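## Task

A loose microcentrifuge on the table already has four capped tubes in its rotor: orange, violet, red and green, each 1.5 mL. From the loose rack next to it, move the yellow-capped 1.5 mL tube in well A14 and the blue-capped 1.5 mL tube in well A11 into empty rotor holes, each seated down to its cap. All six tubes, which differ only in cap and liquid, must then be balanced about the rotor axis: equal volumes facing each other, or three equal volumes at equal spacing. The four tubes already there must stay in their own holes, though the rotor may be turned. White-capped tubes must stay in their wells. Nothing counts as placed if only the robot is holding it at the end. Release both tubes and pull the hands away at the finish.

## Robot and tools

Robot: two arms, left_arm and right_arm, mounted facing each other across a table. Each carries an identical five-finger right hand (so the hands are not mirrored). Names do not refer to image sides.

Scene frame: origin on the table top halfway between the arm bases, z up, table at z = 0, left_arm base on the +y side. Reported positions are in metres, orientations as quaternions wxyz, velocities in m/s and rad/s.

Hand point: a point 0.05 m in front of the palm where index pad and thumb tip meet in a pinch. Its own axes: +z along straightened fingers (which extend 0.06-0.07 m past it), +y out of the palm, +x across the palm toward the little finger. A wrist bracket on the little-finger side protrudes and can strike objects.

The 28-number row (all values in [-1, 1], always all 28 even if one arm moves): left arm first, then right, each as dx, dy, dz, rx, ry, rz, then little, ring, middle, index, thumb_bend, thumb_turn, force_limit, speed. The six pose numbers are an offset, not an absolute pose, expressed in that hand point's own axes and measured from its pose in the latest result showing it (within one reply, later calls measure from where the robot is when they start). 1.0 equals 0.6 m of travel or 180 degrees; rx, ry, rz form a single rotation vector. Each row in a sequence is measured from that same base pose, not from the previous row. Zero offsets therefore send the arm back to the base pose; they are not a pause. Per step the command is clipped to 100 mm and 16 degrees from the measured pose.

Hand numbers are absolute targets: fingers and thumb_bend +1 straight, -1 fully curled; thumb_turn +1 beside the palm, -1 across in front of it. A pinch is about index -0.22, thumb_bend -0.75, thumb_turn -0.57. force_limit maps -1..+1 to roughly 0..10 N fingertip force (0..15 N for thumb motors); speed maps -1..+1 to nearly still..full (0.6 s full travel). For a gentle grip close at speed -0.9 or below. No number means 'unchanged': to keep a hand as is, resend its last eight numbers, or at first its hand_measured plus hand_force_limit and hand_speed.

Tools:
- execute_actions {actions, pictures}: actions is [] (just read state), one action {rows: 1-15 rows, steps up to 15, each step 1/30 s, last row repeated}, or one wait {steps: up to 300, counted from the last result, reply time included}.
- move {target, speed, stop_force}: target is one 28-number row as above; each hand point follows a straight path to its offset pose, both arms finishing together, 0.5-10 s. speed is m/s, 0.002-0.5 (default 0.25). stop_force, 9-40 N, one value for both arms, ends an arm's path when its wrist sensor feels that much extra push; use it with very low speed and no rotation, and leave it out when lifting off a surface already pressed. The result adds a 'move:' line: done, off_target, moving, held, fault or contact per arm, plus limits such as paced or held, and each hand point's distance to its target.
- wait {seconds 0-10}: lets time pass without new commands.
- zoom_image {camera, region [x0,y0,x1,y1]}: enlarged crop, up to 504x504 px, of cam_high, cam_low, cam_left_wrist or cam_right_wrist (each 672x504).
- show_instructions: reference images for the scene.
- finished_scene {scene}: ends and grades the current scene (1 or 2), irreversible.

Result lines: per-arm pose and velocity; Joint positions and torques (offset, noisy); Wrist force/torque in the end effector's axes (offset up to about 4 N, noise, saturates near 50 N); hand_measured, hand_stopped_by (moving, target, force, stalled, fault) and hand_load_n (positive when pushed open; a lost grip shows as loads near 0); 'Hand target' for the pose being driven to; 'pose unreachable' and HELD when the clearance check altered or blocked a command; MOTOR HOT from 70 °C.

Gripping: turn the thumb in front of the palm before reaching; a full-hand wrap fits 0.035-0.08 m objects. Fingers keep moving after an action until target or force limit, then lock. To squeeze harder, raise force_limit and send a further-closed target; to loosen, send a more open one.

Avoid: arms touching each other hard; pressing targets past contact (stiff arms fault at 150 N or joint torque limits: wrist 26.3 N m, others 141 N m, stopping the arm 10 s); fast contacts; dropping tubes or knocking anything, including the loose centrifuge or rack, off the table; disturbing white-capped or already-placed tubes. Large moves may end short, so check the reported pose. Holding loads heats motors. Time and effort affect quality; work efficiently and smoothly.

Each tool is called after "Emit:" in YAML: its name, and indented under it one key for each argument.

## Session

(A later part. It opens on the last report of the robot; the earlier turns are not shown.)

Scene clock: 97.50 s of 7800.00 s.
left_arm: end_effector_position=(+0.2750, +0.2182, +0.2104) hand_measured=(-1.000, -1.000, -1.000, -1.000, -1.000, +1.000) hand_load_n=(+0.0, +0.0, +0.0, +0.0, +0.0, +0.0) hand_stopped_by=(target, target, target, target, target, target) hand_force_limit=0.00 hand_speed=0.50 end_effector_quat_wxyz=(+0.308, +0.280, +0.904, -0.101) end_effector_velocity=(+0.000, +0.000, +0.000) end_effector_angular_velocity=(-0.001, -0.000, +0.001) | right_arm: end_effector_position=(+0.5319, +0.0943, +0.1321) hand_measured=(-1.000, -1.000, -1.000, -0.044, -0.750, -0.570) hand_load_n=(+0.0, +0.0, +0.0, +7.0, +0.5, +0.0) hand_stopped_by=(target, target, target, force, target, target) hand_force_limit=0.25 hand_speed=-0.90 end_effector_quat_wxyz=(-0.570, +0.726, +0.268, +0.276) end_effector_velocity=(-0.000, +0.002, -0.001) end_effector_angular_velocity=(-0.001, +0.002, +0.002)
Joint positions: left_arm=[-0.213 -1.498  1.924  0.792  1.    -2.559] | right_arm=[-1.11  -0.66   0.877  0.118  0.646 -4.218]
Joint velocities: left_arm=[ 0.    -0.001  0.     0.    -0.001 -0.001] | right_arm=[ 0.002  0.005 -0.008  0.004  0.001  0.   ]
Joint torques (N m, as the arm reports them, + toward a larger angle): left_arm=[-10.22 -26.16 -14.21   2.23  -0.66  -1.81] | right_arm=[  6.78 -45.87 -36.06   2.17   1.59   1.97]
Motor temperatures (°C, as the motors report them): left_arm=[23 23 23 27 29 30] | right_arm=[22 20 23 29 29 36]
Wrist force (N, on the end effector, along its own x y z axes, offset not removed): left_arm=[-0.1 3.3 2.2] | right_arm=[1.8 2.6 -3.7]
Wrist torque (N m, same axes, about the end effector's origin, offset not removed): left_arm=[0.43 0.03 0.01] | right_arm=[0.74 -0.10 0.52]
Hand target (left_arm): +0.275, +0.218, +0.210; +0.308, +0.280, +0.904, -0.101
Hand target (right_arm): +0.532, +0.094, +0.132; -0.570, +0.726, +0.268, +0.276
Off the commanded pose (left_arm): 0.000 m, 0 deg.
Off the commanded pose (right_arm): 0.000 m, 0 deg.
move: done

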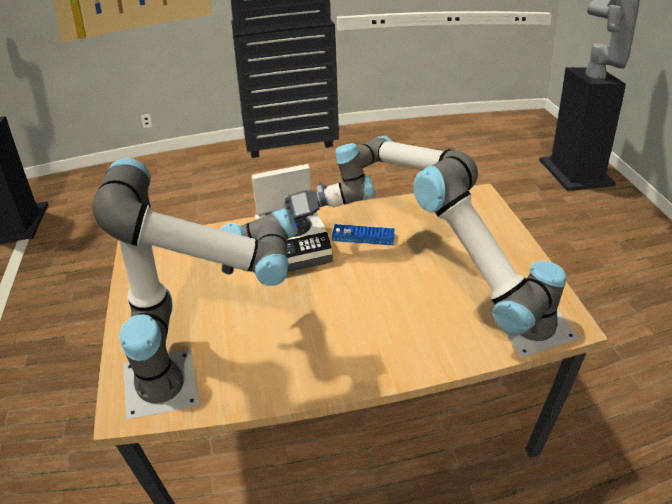

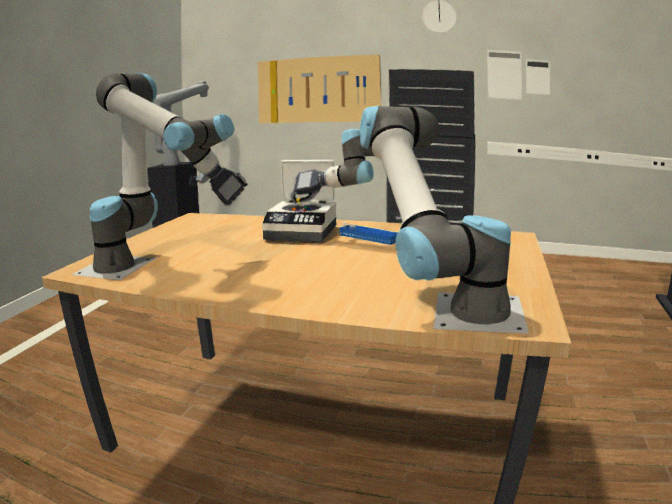

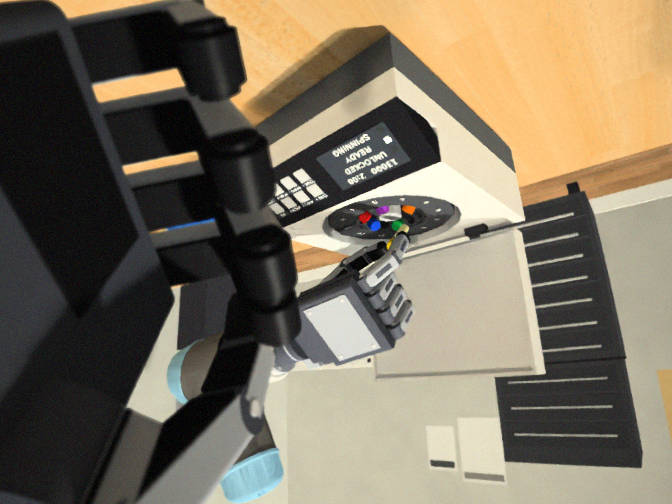

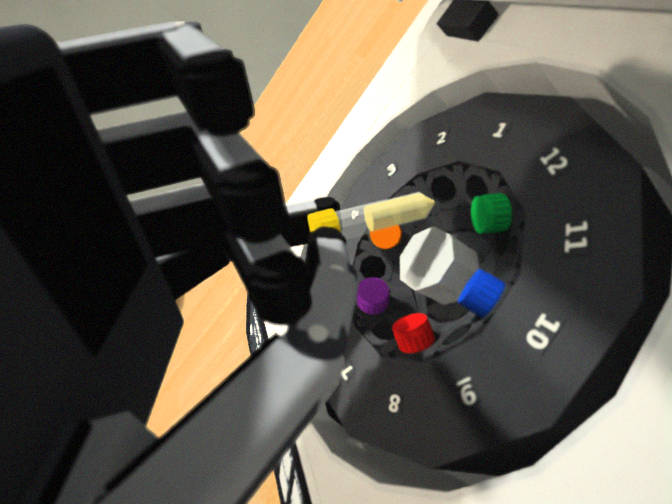

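Emit:
move:
  target: [0,0,0,0,0,0,-1,-1,-1,-1,-1,1,0,0.5, 0.002,0.0255,0.0076,0,0,0,-1,-1,-1,-0.25,-0.75,-0.57,0.25,-0.9]
  speed: 0.015
  stop_force: 10

Emit:
move:
  target: [0,0,0,0,0,0,-1,-1,-1,-1,-1,1,0,0.5, 0,0.0057,-0.0192,0,0,0,-1,-1,-1,-0.25,-0.75,-0.57,0.25,-0.9]
  speed: 0.012
  stop_force: 10

Scene clock: 100.33 s of 7800.00 s.
left_arm: end_effector_position=(+0.2750, +0.2182, +0.2104) hand_measured=(-1.000, -1.000, -1.000, -1.000, -1.000, +1.000) hand_load_n=(+0.0, +0.0, +0.0, +0.0, +0.0, +0.0) hand_stopped_by=(target, target, target, target, target, target) hand_force_limit=0.00 hand_speed=0.50 end_effector_quat_wxyz=(+0.308, +0.280, +0.904, -0.101) end_effector_velocity=(+0.000, +0.000, -0.000) end_effector_angular_velocity=(+0.000, +0.001, +0.001) | right_arm: end_effector_position=(+0.5437, +0.0956, +0.1217) hand_measured=(-1.000, -1.000, -1.000, -0.044, -0.750, -0.570) hand_load_n=(+0.0, +0.0, +0.0, +7.0, +0.5, +0.0) hand_stopped_by=(target, target, target, force, target, target) hand_force_limit=0.25 hand_speed=-0.90 end_effector_quat_wxyz=(-0.570, +0.726, +0.268, +0.276) end_effector_velocity=(+0.002, -0.000, -0.001) end_effector_angular_velocity=(-0.001, -0.000, -0.002)
Joint positions: left_arm=[-0.213 -1.498  1.924  0.792  1.    -2.559] | right_arm=[-1.116 -0.621  0.832  0.128  0.639 -4.222]
Joint velocities: left_arm=[ 0.001 -0.    -0.     0.001  0.    -0.001] | right_arm=[-0.002  0.005 -0.007  0.002  0.001 -0.001]
Joint torques (N m, as the arm reports them, + toward a larger angle): left_arm=[ -1.22 -26.82 -16.47   1.78  -2.74  -1.89] | right_arm=[ -9.58 -46.75 -35.74   2.13  -3.46  -2.32]
Motor temperatures (°C, as the motors report them): left_arm=[23 23 23 27 29 30] | right_arm=[22 20 23 29 29 36]
Wrist force (N, on the end effector, along its own x y z axes, offset not removed): left_arm=[-0.6 2.8 0.0] | right_arm=[1.3 4.0 -0.6]
Wrist torque (N m, same axes, about the end effector's origin, offset not removed): left_arm=[0.44 0.13 -0.14] | right_arm=[0.58 -0.17 0.35]
Hand target (left_arm): +0.275, +0.218, +0.210; +0.308, +0.280, +0.904, -0.101
Hand target (right_arm): +0.544, +0.096, +0.122; -0.570, +0.726, +0.268, +0.276
Off the commanded pose (left_arm): 0.000 m, 0 deg.
Off the commanded pose (right_arm): 0.000 m, 0 deg.
move: done

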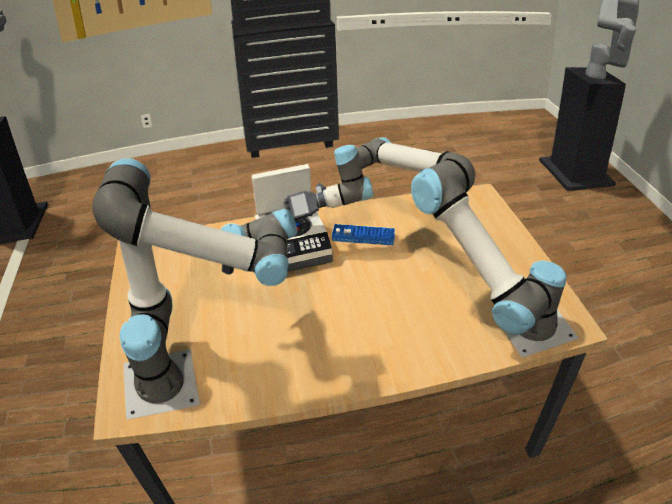

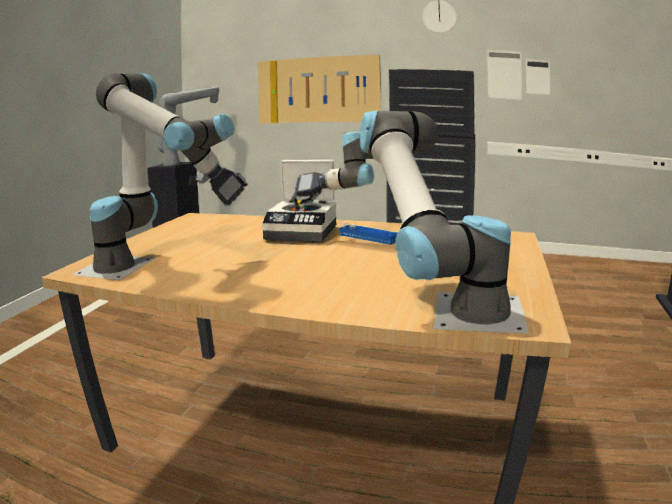

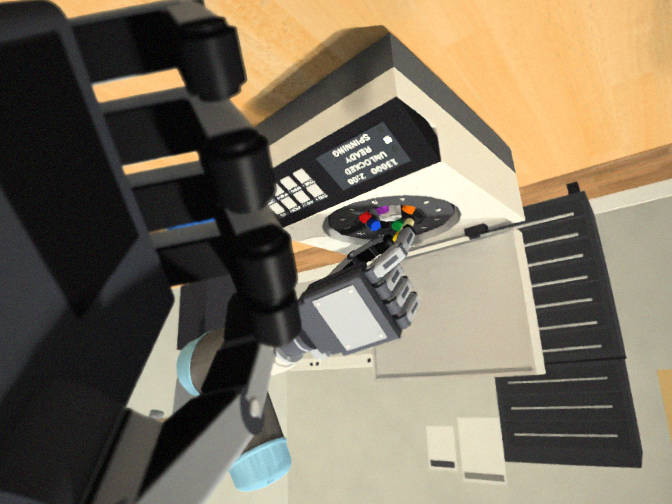

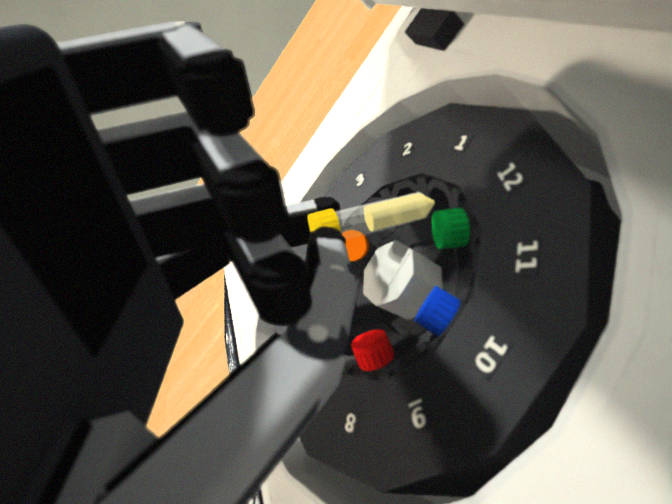

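Scene clock: 101.57 s of 7800.00 s.
left_arm: end_effector_position=(+0.2750, +0.2182, +0.2104) hand_measured=(-1.000, -1.000, -1.000, -1.000, -1.000, +1.000) hand_load_n=(+0.0, +0.0, +0.0, +0.0, +0.0, +0.0) hand_stopped_by=(target, target, target, target, target, target) hand_force_limit=0.00 hand_speed=0.50 end_effector_quat_wxyz=(+0.308, +0.280, +0.904, -0.101) end_effector_velocity=(-0.000, +0.000, -0.000) end_effector_angular_velocity=(-0.001, +0.001, +0.000) | right_arm: end_effector_position=(+0.5450, +0.0839, +0.1217) hand_measured=(-1.000, -1.000, -1.000, -0.044, -0.748, -0.570) hand_load_n=(+0.0, +0.0, +0.0, +7.5, +1.5, +0.0) hand_stopped_by=(target, target, target, force, target, target) hand_force_limit=0.25 hand_speed=-0.90 end_effector_quat_wxyz=(-0.570, +0.726, +0.268, +0.276) end_effector_velocity=(+0.000, -0.002, -0.000) end_effector_angular_velocity=(+0.000, +0.000, +0.001)
Joint positions: left_arm=[-0.213 -1.498  1.924  0.792  1.    -2.559] | right_arm=[-1.132 -0.639  0.867  0.118  0.624 -4.231]
Joint velocities: left_arm=[ 0.    -0.     0.    -0.     0.    -0.001] | right_arm=[-0.003 -0.004  0.008 -0.003 -0.004 -0.002]
Joint torques (N m, as the arm reports them, + toward a larger angle): left_arm=[ -0.7  -26.88 -15.64   1.62  -2.81  -1.92] | right_arm=[-10.68 -58.6   -9.63  -2.38  -3.46  -2.53]
Motor temperatures (°C, as the motors report them): left_arm=[23 23 23 27 29 30] | right_arm=[22 20 23 29 29 36]
Wrist force (N, on the end effector, along its own x y z axes, offset not removed): left_arm=[0.5 4.7 0.3] | right_arm=[-0.4 0.4 -2.8]
Wrist torque (N m, same axes, about the end effector's origin, offset not removed): left_arm=[0.69 -0.19 0.05] | right_arm=[0.37 0.16 0.09]
Hand target (left_arm): +0.275, +0.218, +0.210; +0.308, +0.280, +0.904, -0.101
Hand target (right_arm): +0.545, +0.084, +0.122; -0.570, +0.726, +0.268, +0.276
Off the commanded pose (left_arm): 0.000 m, 0 deg.
Off the commanded pose (right_arm): 0.000 m, 0 deg.
move: done

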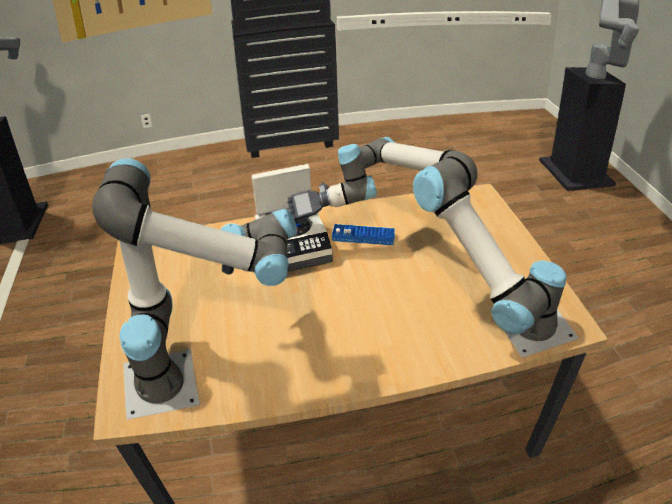

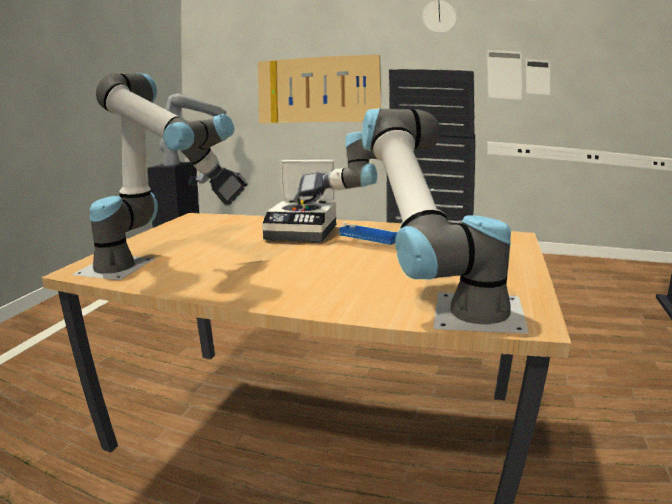

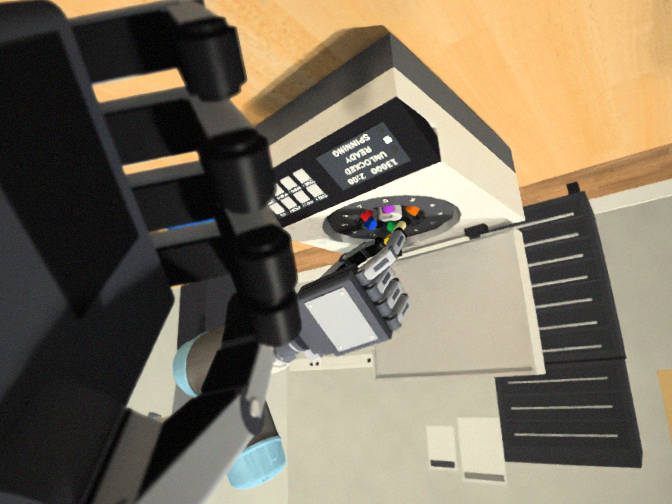

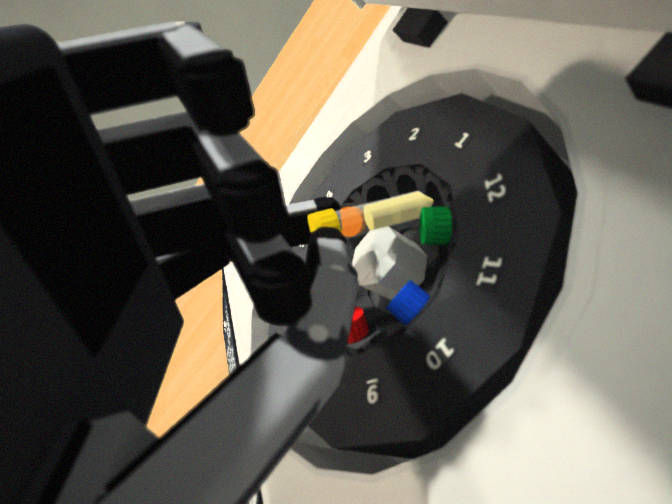

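Emit:
move:
  target: [0,0,0,0,0,0,-1,-1,-1,-1,-1,1,0,0.5, -0.0086,-0.009,0,-0.1296,0.1241,0.037,-1,-1,-1,-0.25,-0.75,-0.57,0.25,-0.9]
  speed: 0.08

Scene clock: 106.73 s of 7800.00 s.
left_arm: end_effector_position=(+0.2750, +0.2182, +0.2104) hand_measured=(-1.000, -1.000, -1.000, -1.000, -1.000, +1.000) hand_load_n=(+0.0, +0.0, +0.0, +0.0, +0.0, +0.0) hand_stopped_by=(target, target, target, target, target, target) hand_force_limit=0.00 hand_speed=0.50 end_effector_quat_wxyz=(+0.308, +0.280, +0.904, -0.101) end_effector_velocity=(-0.000, -0.000, -0.000) end_effector_angular_velocity=(+0.000, -0.000, -0.000) | right_arm: end_effector_position=(+0.5376, +0.0847, +0.1219) hand_measured=(-1.000, -1.000, -1.000, -0.044, -0.748, -0.570) hand_load_n=(+0.0, +0.0, +0.0, +7.5, +2.0, +0.0) hand_stopped_by=(target, target, target, force, target, target) hand_force_limit=0.25 hand_speed=-0.90 end_effector_quat_wxyz=(-0.468, +0.773, +0.051, +0.425) end_effector_velocity=(+0.000, +0.001, +0.001) end_effector_angular_velocity=(+0.001, -0.002, -0.011)
Joint positions: left_arm=[-0.213 -1.498  1.924  0.792  1.    -2.559] | right_arm=[-0.951 -0.8    1.151 -0.145  1.356 -3.989]
Joint velocities: left_arm=[ 0.     0.001 -0.    -0.     0.     0.001] | right_arm=[ 0.005  0.001 -0.004  0.     0.015  0.003]
Joint torques (N m, as the arm reports them, + toward a larger angle): left_arm=[ -1.26 -26.42 -16.48   1.75  -2.79  -1.86] | right_arm=[  7.72 -41.3  -36.15  -3.32   2.25   2.19]
Motor temperatures (°C, as the motors report them): left_arm=[23 23 23 27 29 30] | right_arm=[22 20 23 29 29 36]
Wrist force (N, on the end effector, along its own x y z axes, offset not removed): left_arm=[0.9 0.9 1.6] | right_arm=[3.1 3.5 -1.3]
Wrist torque (N m, same axes, about the end effector's origin, offset not removed): left_arm=[0.04 -0.10 0.10] | right_arm=[0.64 -0.28 0.51]
Hand target (left_arm): +0.275, +0.218, +0.210; +0.308, +0.280, +0.904, -0.101
Hand target (right_arm): +0.538, +0.085, +0.122; -0.468, +0.773, +0.050, +0.425
Off the commanded pose (left_arm): 0.000 m, 0 deg.
Off the commanded pose (right_arm): 0.000 m, 0 deg.
move: done

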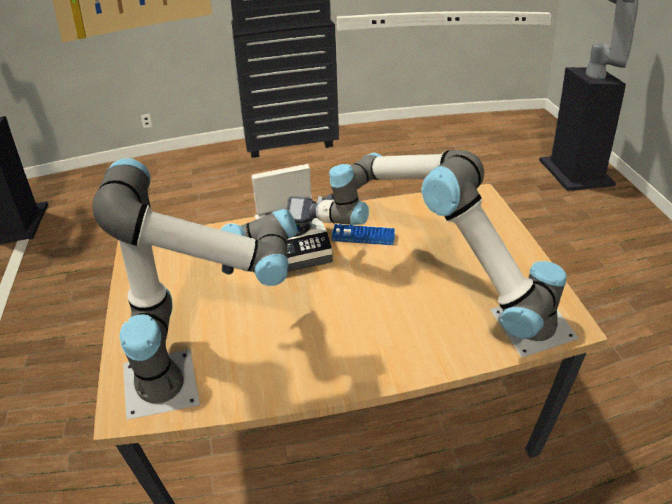

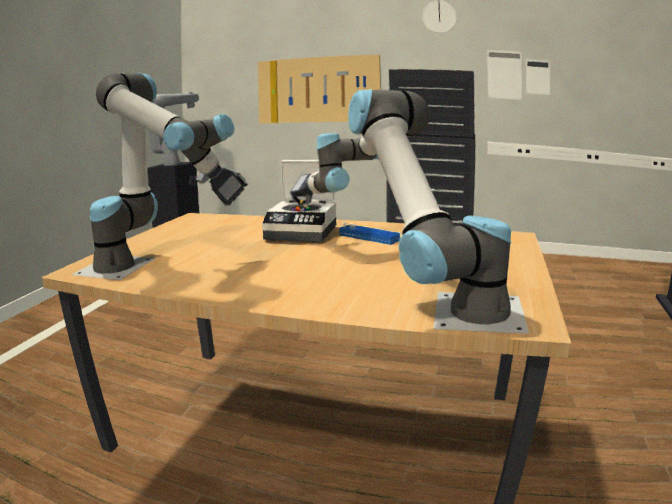

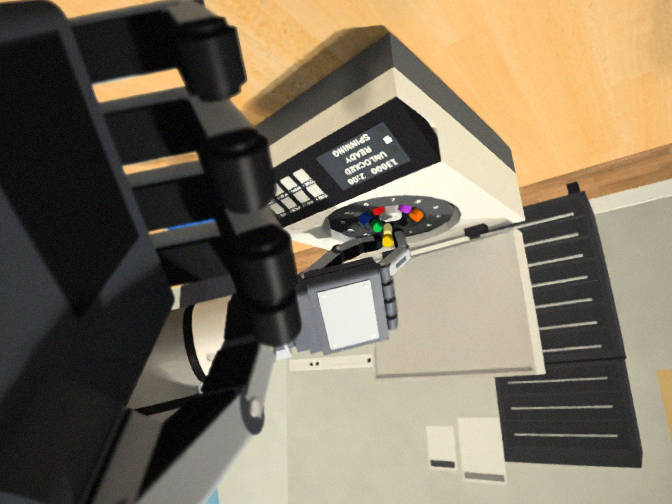

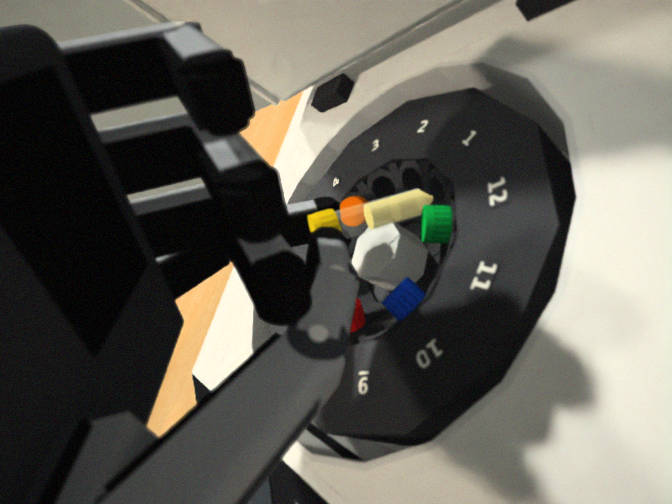

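Emit:
move:
  target: [0,0,0,0,0,0,-1,-1,-1,-1,-1,1,0,0.5, 0.0045,-0.0075,0.0012,0.0903,-0.0865,-0.0258,-1,-1,-1,-0.25,-0.75,-0.57,0.25,-0.9]
  speed: 0.1

Emit:
zoom_image:
  camera: "cam_left_wrist"
  region: [335,185,460,280]

Emit:
zoom_image:
  camera: "cam_right_wrist"
  region: [330,110,550,290]

Scene clock: 110.60 s of 7800.00 s.
left_arm: end_effector_position=(+0.2750, +0.2182, +0.2104) hand_measured=(-1.000, -1.000, -1.000, -1.000, -1.000, +1.000) hand_load_n=(+0.0, +0.0, +0.0, +0.0, +0.0, +0.0) hand_stopped_by=(target, target, target, target, target, target) hand_force_limit=0.00 hand_speed=0.50 end_effector_quat_wxyz=(+0.308, +0.280, +0.904, -0.101) end_effector_velocity=(+0.000, +0.000, -0.001) end_effector_angular_velocity=(+0.003, -0.000, +0.001) | right_arm: end_effector_position=(+0.5376, +0.0868, +0.1266) hand_measured=(-1.000, -1.000, -1.000, -0.044, -0.750, -0.570) hand_load_n=(+0.0, +0.0, +0.0, +7.0, +0.5, +0.0) hand_stopped_by=(target, target, target, force, target, target) hand_force_limit=0.25 hand_speed=-0.90 end_effector_quat_wxyz=(-0.544, +0.747, +0.204, +0.324) end_effector_velocity=(+0.001, +0.000, +0.001) end_effector_angular_velocity=(-0.000, -0.001, +0.009)
Joint positions: left_arm=[-0.213 -1.498  1.924  0.792  1.    -2.559] | right_arm=[-1.08  -0.738  1.032 -0.024  0.841 -4.128]
Joint velocities: left_arm=[ 0.001  0.002  0.     0.    -0.    -0.   ] | right_arm=[-0.002  0.004 -0.011  0.009 -0.011 -0.005]
Joint torques (N m, as the arm reports them, + toward a larger angle): left_arm=[ -0.82 -26.97 -15.73   1.87  -2.85  -1.79] | right_arm=[ -9.74 -43.47 -34.62   1.84  -2.99  -2.41]
Motor temperatures (°C, as the motors report them): left_arm=[23 23 23 27 29 30] | right_arm=[22 20 23 29 29 36]
Wrist force (N, on the end effector, along its own x y z axes, offset not removed): left_arm=[1.6 2.7 0.3] | right_arm=[3.6 3.6 1.8]
Wrist torque (N m, same axes, about the end effector's origin, offset not removed): left_arm=[0.47 -0.25 0.17] | right_arm=[0.39 -0.50 0.47]
Hand target (left_arm): +0.275, +0.218, +0.210; +0.308, +0.280, +0.904, -0.101
Hand target (right_arm): +0.538, +0.087, +0.127; -0.544, +0.747, +0.204, +0.324
Off the commanded pose (left_arm): 0.000 m, 0 deg.
Off the commanded pose (right_arm): 0.000 m, 0 deg.
move: done

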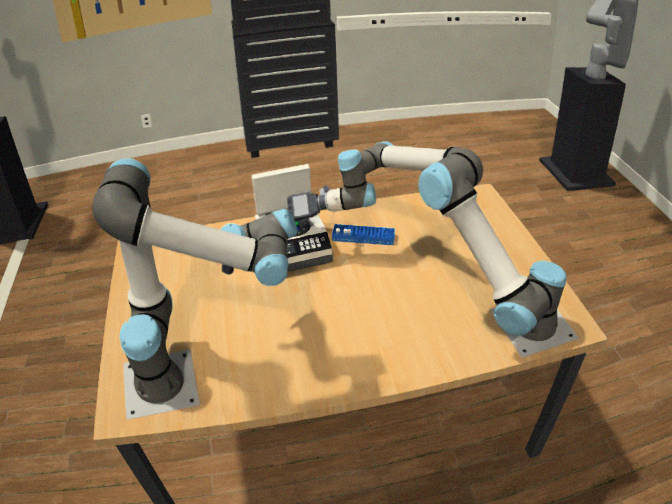

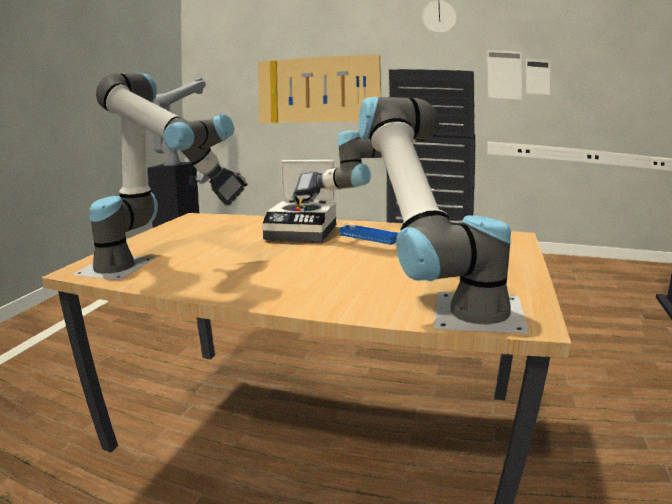

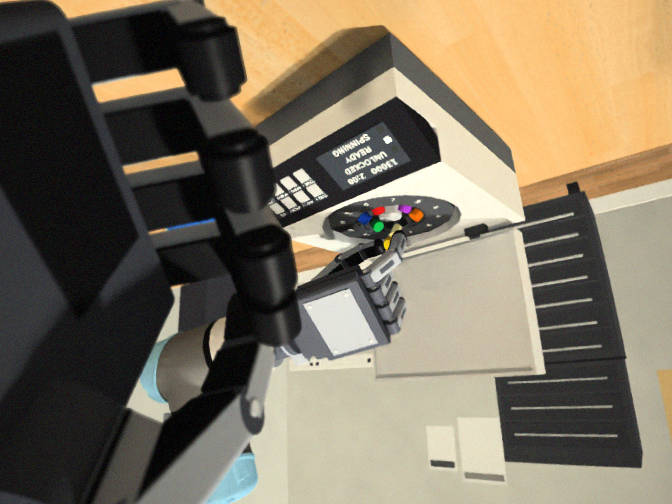

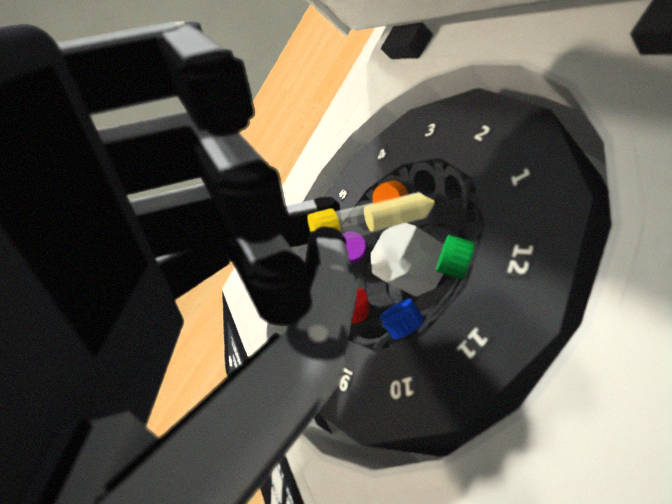

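Region (335, 185, 460, 280) of cam_left_wrist's 672x504 image, scaled by 4.032, with more detail than that image has; it fills the top 383 rows of this view, and the rest is white.

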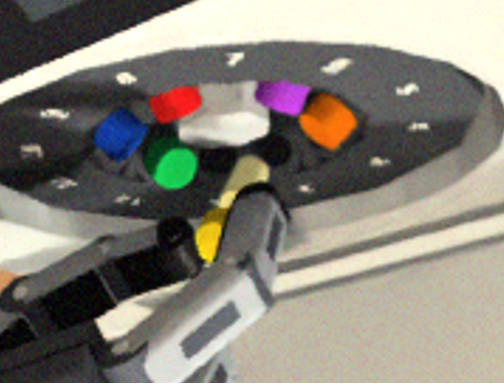

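Region (330, 110, 550, 290) of cam_right_wrist's 672x504 image, scaled by 2.291, with more detail than that image has; it fills the top 412 rows of this view, and the rest is white.

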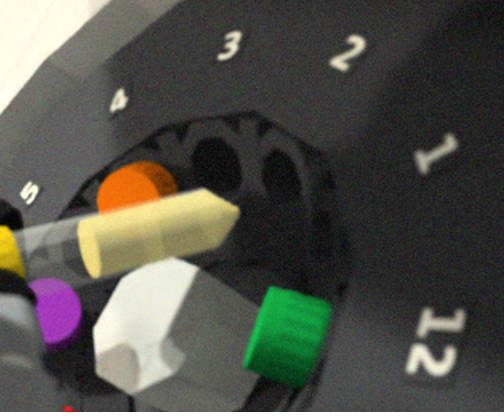

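Emit:
move:
  target: [0,0,0,0,0,0,-1,-1,-1,-1,-1,1,0,0.5, 0.0042,0.0052,0.0059,0,0,0,-1,-1,-1,-0.25,-0.75,-0.57,0.25,-0.9]
  speed: 0.012

Emit:
zoom_image:
  camera: "cam_left_wrist"
  region: [335,185,460,280]

Emit:
zoom_image:
  camera: "cam_right_wrist"
  region: [330,110,550,290]

Scene clock: 112.87 s of 7800.00 s.
left_arm: end_effector_position=(+0.2750, +0.2182, +0.2104) hand_measured=(-1.000, -1.000, -1.000, -1.000, -1.000, +1.000) hand_load_n=(+0.0, +0.0, +0.0, +0.0, +0.0, +0.0) hand_stopped_by=(target, target, target, target, target, target) hand_force_limit=0.00 hand_speed=0.50 end_effector_quat_wxyz=(+0.308, +0.280, +0.904, -0.101) end_effector_velocity=(+0.000, -0.000, +0.000) end_effector_angular_velocity=(-0.001, -0.000, -0.000) | right_arm: end_effector_position=(+0.5422, +0.0889, +0.1256) hand_measured=(-1.000, -1.000, -1.000, -0.044, -0.750, -0.570) hand_load_n=(+0.0, +0.0, +0.0, +7.0, +0.5, +0.0) hand_stopped_by=(target, target, target, force, target, target) hand_force_limit=0.25 hand_speed=-0.90 end_effector_quat_wxyz=(-0.544, +0.747, +0.204, +0.324) end_effector_velocity=(+0.003, +0.001, +0.000) end_effector_angular_velocity=(+0.000, -0.000, -0.003)
Joint positions: left_arm=[-0.213 -1.498  1.924  0.792  1.    -2.559] | right_arm=[-1.081 -0.725  1.009 -0.015  0.84  -4.128]
Joint velocities: left_arm=[ 0.    -0.    -0.001 -0.    -0.     0.001] | right_arm=[-0.001  0.006 -0.011  0.004  0.002  0.001]
Joint torques (N m, as the arm reports them, + toward a larger angle): left_arm=[ -1.46 -25.86 -15.87   1.73  -2.85  -1.86] | right_arm=[ -9.49 -44.31 -34.45   1.79   1.86   2.19]
Motor temperatures (°C, as the motors report them): left_arm=[23 23 23 27 29 30] | right_arm=[22 20 23 29 29 36]
Wrist force (N, on the end effector, along its own x y z axes, offset not removed): left_arm=[-0.3 4.1 1.6] | right_arm=[5.1 2.6 -0.5]
Wrist torque (N m, same axes, about the end effector's origin, offset not removed): left_arm=[0.55 0.11 -0.02] | right_arm=[0.33 -0.75 0.60]
Hand target (left_arm): +0.275, +0.218, +0.210; +0.308, +0.280, +0.904, -0.101
Hand target (right_arm): +0.542, +0.089, +0.126; -0.544, +0.747, +0.204, +0.324
Off the commanded pose (left_arm): 0.000 m, 0 deg.
Off the commanded pose (right_arm): 0.000 m, 0 deg.
move: done

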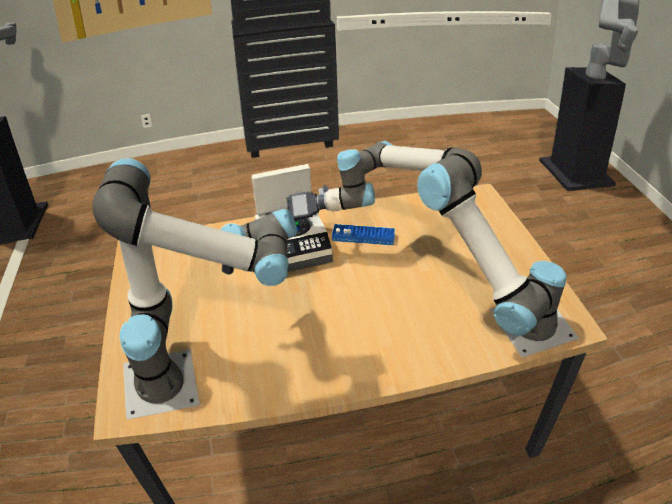

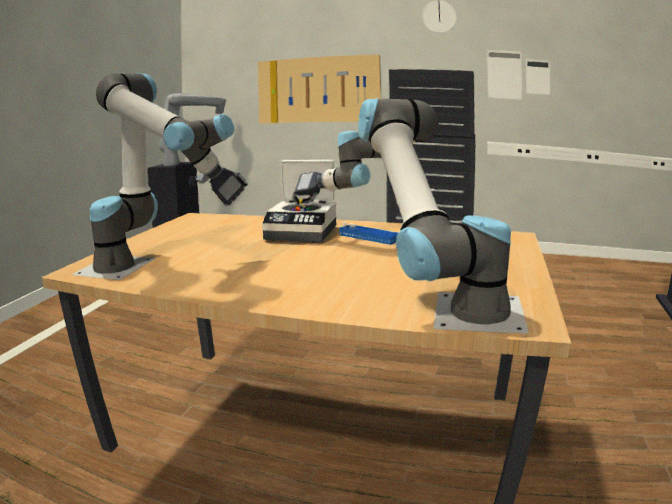

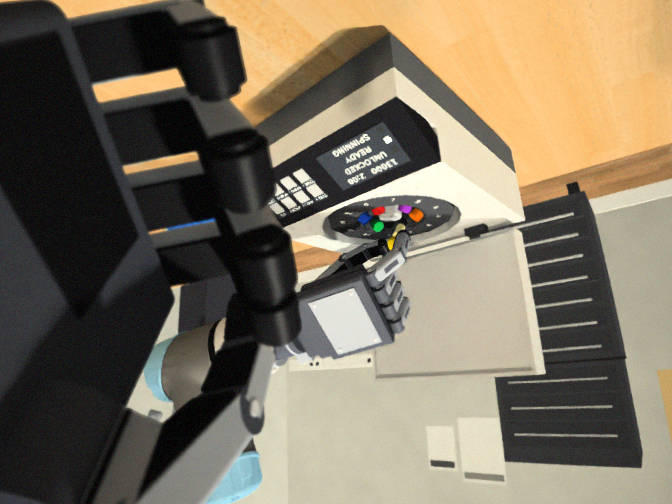

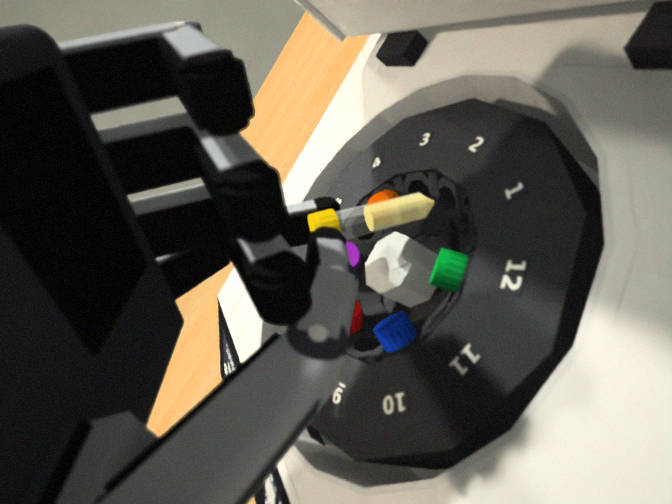

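Region (335, 185, 460, 280) of cam_left_wrist's 672x504 image, scaled by 4.032, with more detail than that image has; it fills the top 383 rows of this view, and the rest is white.

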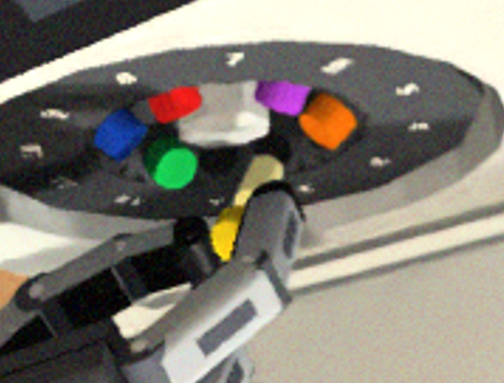

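Region (330, 110, 550, 290) of cam_right_wrist's 672x504 image, scaled by 2.291, with more detail than that image has; it fills the top 412 rows of this view, and the rest is white.

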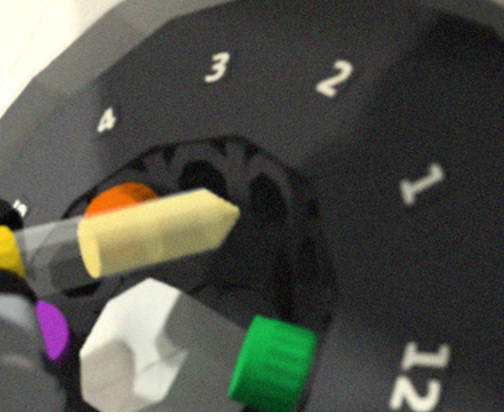

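Matches the earlier successful state. Advance 21 mm.

Emit:
move:
  target: [0,0,0,0,0,0,-1,-1,-1,-1,-1,1,0,0.5, -0.002,0.0335,0.0105,0,0,0,-1,-1,-1,-0.25,-0.75,-0.57,0.25,-0.9]
  speed: 0.008
  stop_force: 10

Scene clock: 116.17 s of 7800.00 s.
left_arm: end_effector_position=(+0.2750, +0.2182, +0.2104) hand_measured=(-1.000, -1.000, -1.000, -1.000, -1.000, +1.000) hand_load_n=(+0.0, +0.0, +0.0, +0.0, +0.0, +0.0) hand_stopped_by=(target, target, target, target, target, target) hand_force_limit=0.00 hand_speed=0.50 end_effector_quat_wxyz=(+0.308, +0.280, +0.904, -0.101) end_effector_velocity=(+0.000, +0.000, +0.000) end_effector_angular_velocity=(+0.001, -0.000, -0.001) | right_arm: end_effector_position=(+0.5560, +0.0884, +0.1099) hand_measured=(-1.000, -1.000, -1.000, -0.044, -0.750, -0.570) hand_load_n=(+0.0, +0.0, +0.0, +7.0, +0.0, +0.0) hand_stopped_by=(target, target, target, force, target, target) hand_force_limit=0.25 hand_speed=-0.90 end_effector_quat_wxyz=(-0.544, +0.747, +0.204, +0.324) end_effector_velocity=(+0.001, +0.000, -0.001) end_effector_angular_velocity=(-0.000, -0.000, -0.000)
Joint positions: left_arm=[-0.213 -1.498  1.924  0.792  1.    -2.559] | right_arm=[-1.092 -0.684  0.976 -0.019  0.829 -4.132]
Joint velocities: left_arm=[ 0.     0.    -0.001  0.001 -0.     0.001] | right_arm=[-0.     0.003 -0.003  0.     0.    -0.   ]
Joint torques (N m, as the arm reports them, + toward a larger angle): left_arm=[ -1.39 -26.31 -16.34   1.72  -2.78  -1.63] | right_arm=[ -9.32 -44.72 -33.95  -3.06  -3.22  -2.66]
Motor temperatures (°C, as the motors report them): left_arm=[23 23 23 27 29 30] | right_arm=[22 20 23 29 29 36]
Wrist force (N, on the end effector, along its own x y z axes, offset not removed): left_arm=[2.1 1.8 2.0] | right_arm=[0.5 2.6 -2.8]
Wrist torque (N m, same axes, about the end effector's origin, offset not removed): left_arm=[0.26 -0.38 0.10] | right_arm=[0.53 -0.03 0.37]
Hand target (left_arm): +0.275, +0.218, +0.210; +0.308, +0.280, +0.904, -0.101
Hand target (right_arm): +0.556, +0.088, +0.110; -0.544, +0.747, +0.204, +0.324
Off the commanded pose (left_arm): 0.000 m, 0 deg.
Off the commanded pose (right_arm): 0.000 m, 0 deg.
move: done

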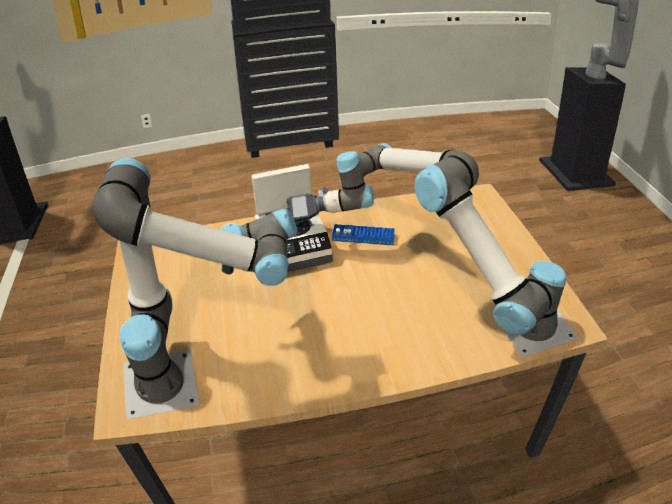

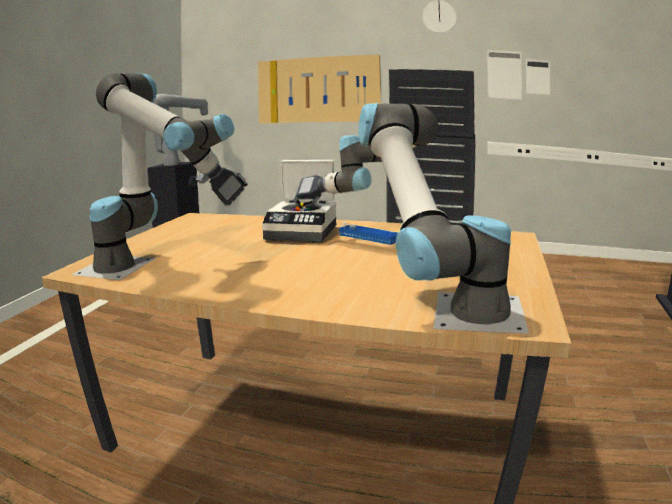

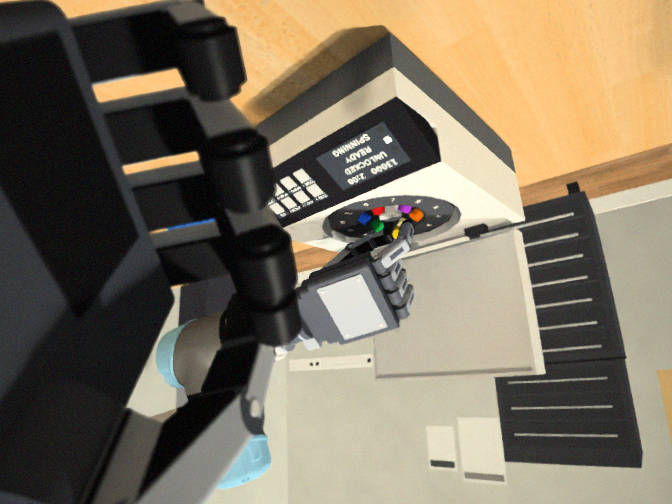

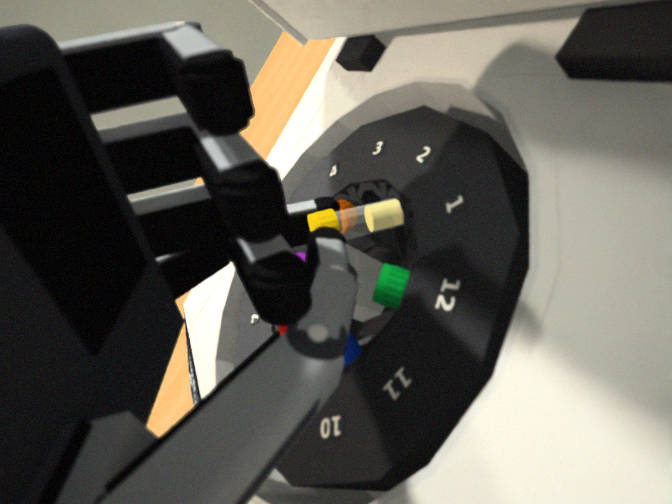

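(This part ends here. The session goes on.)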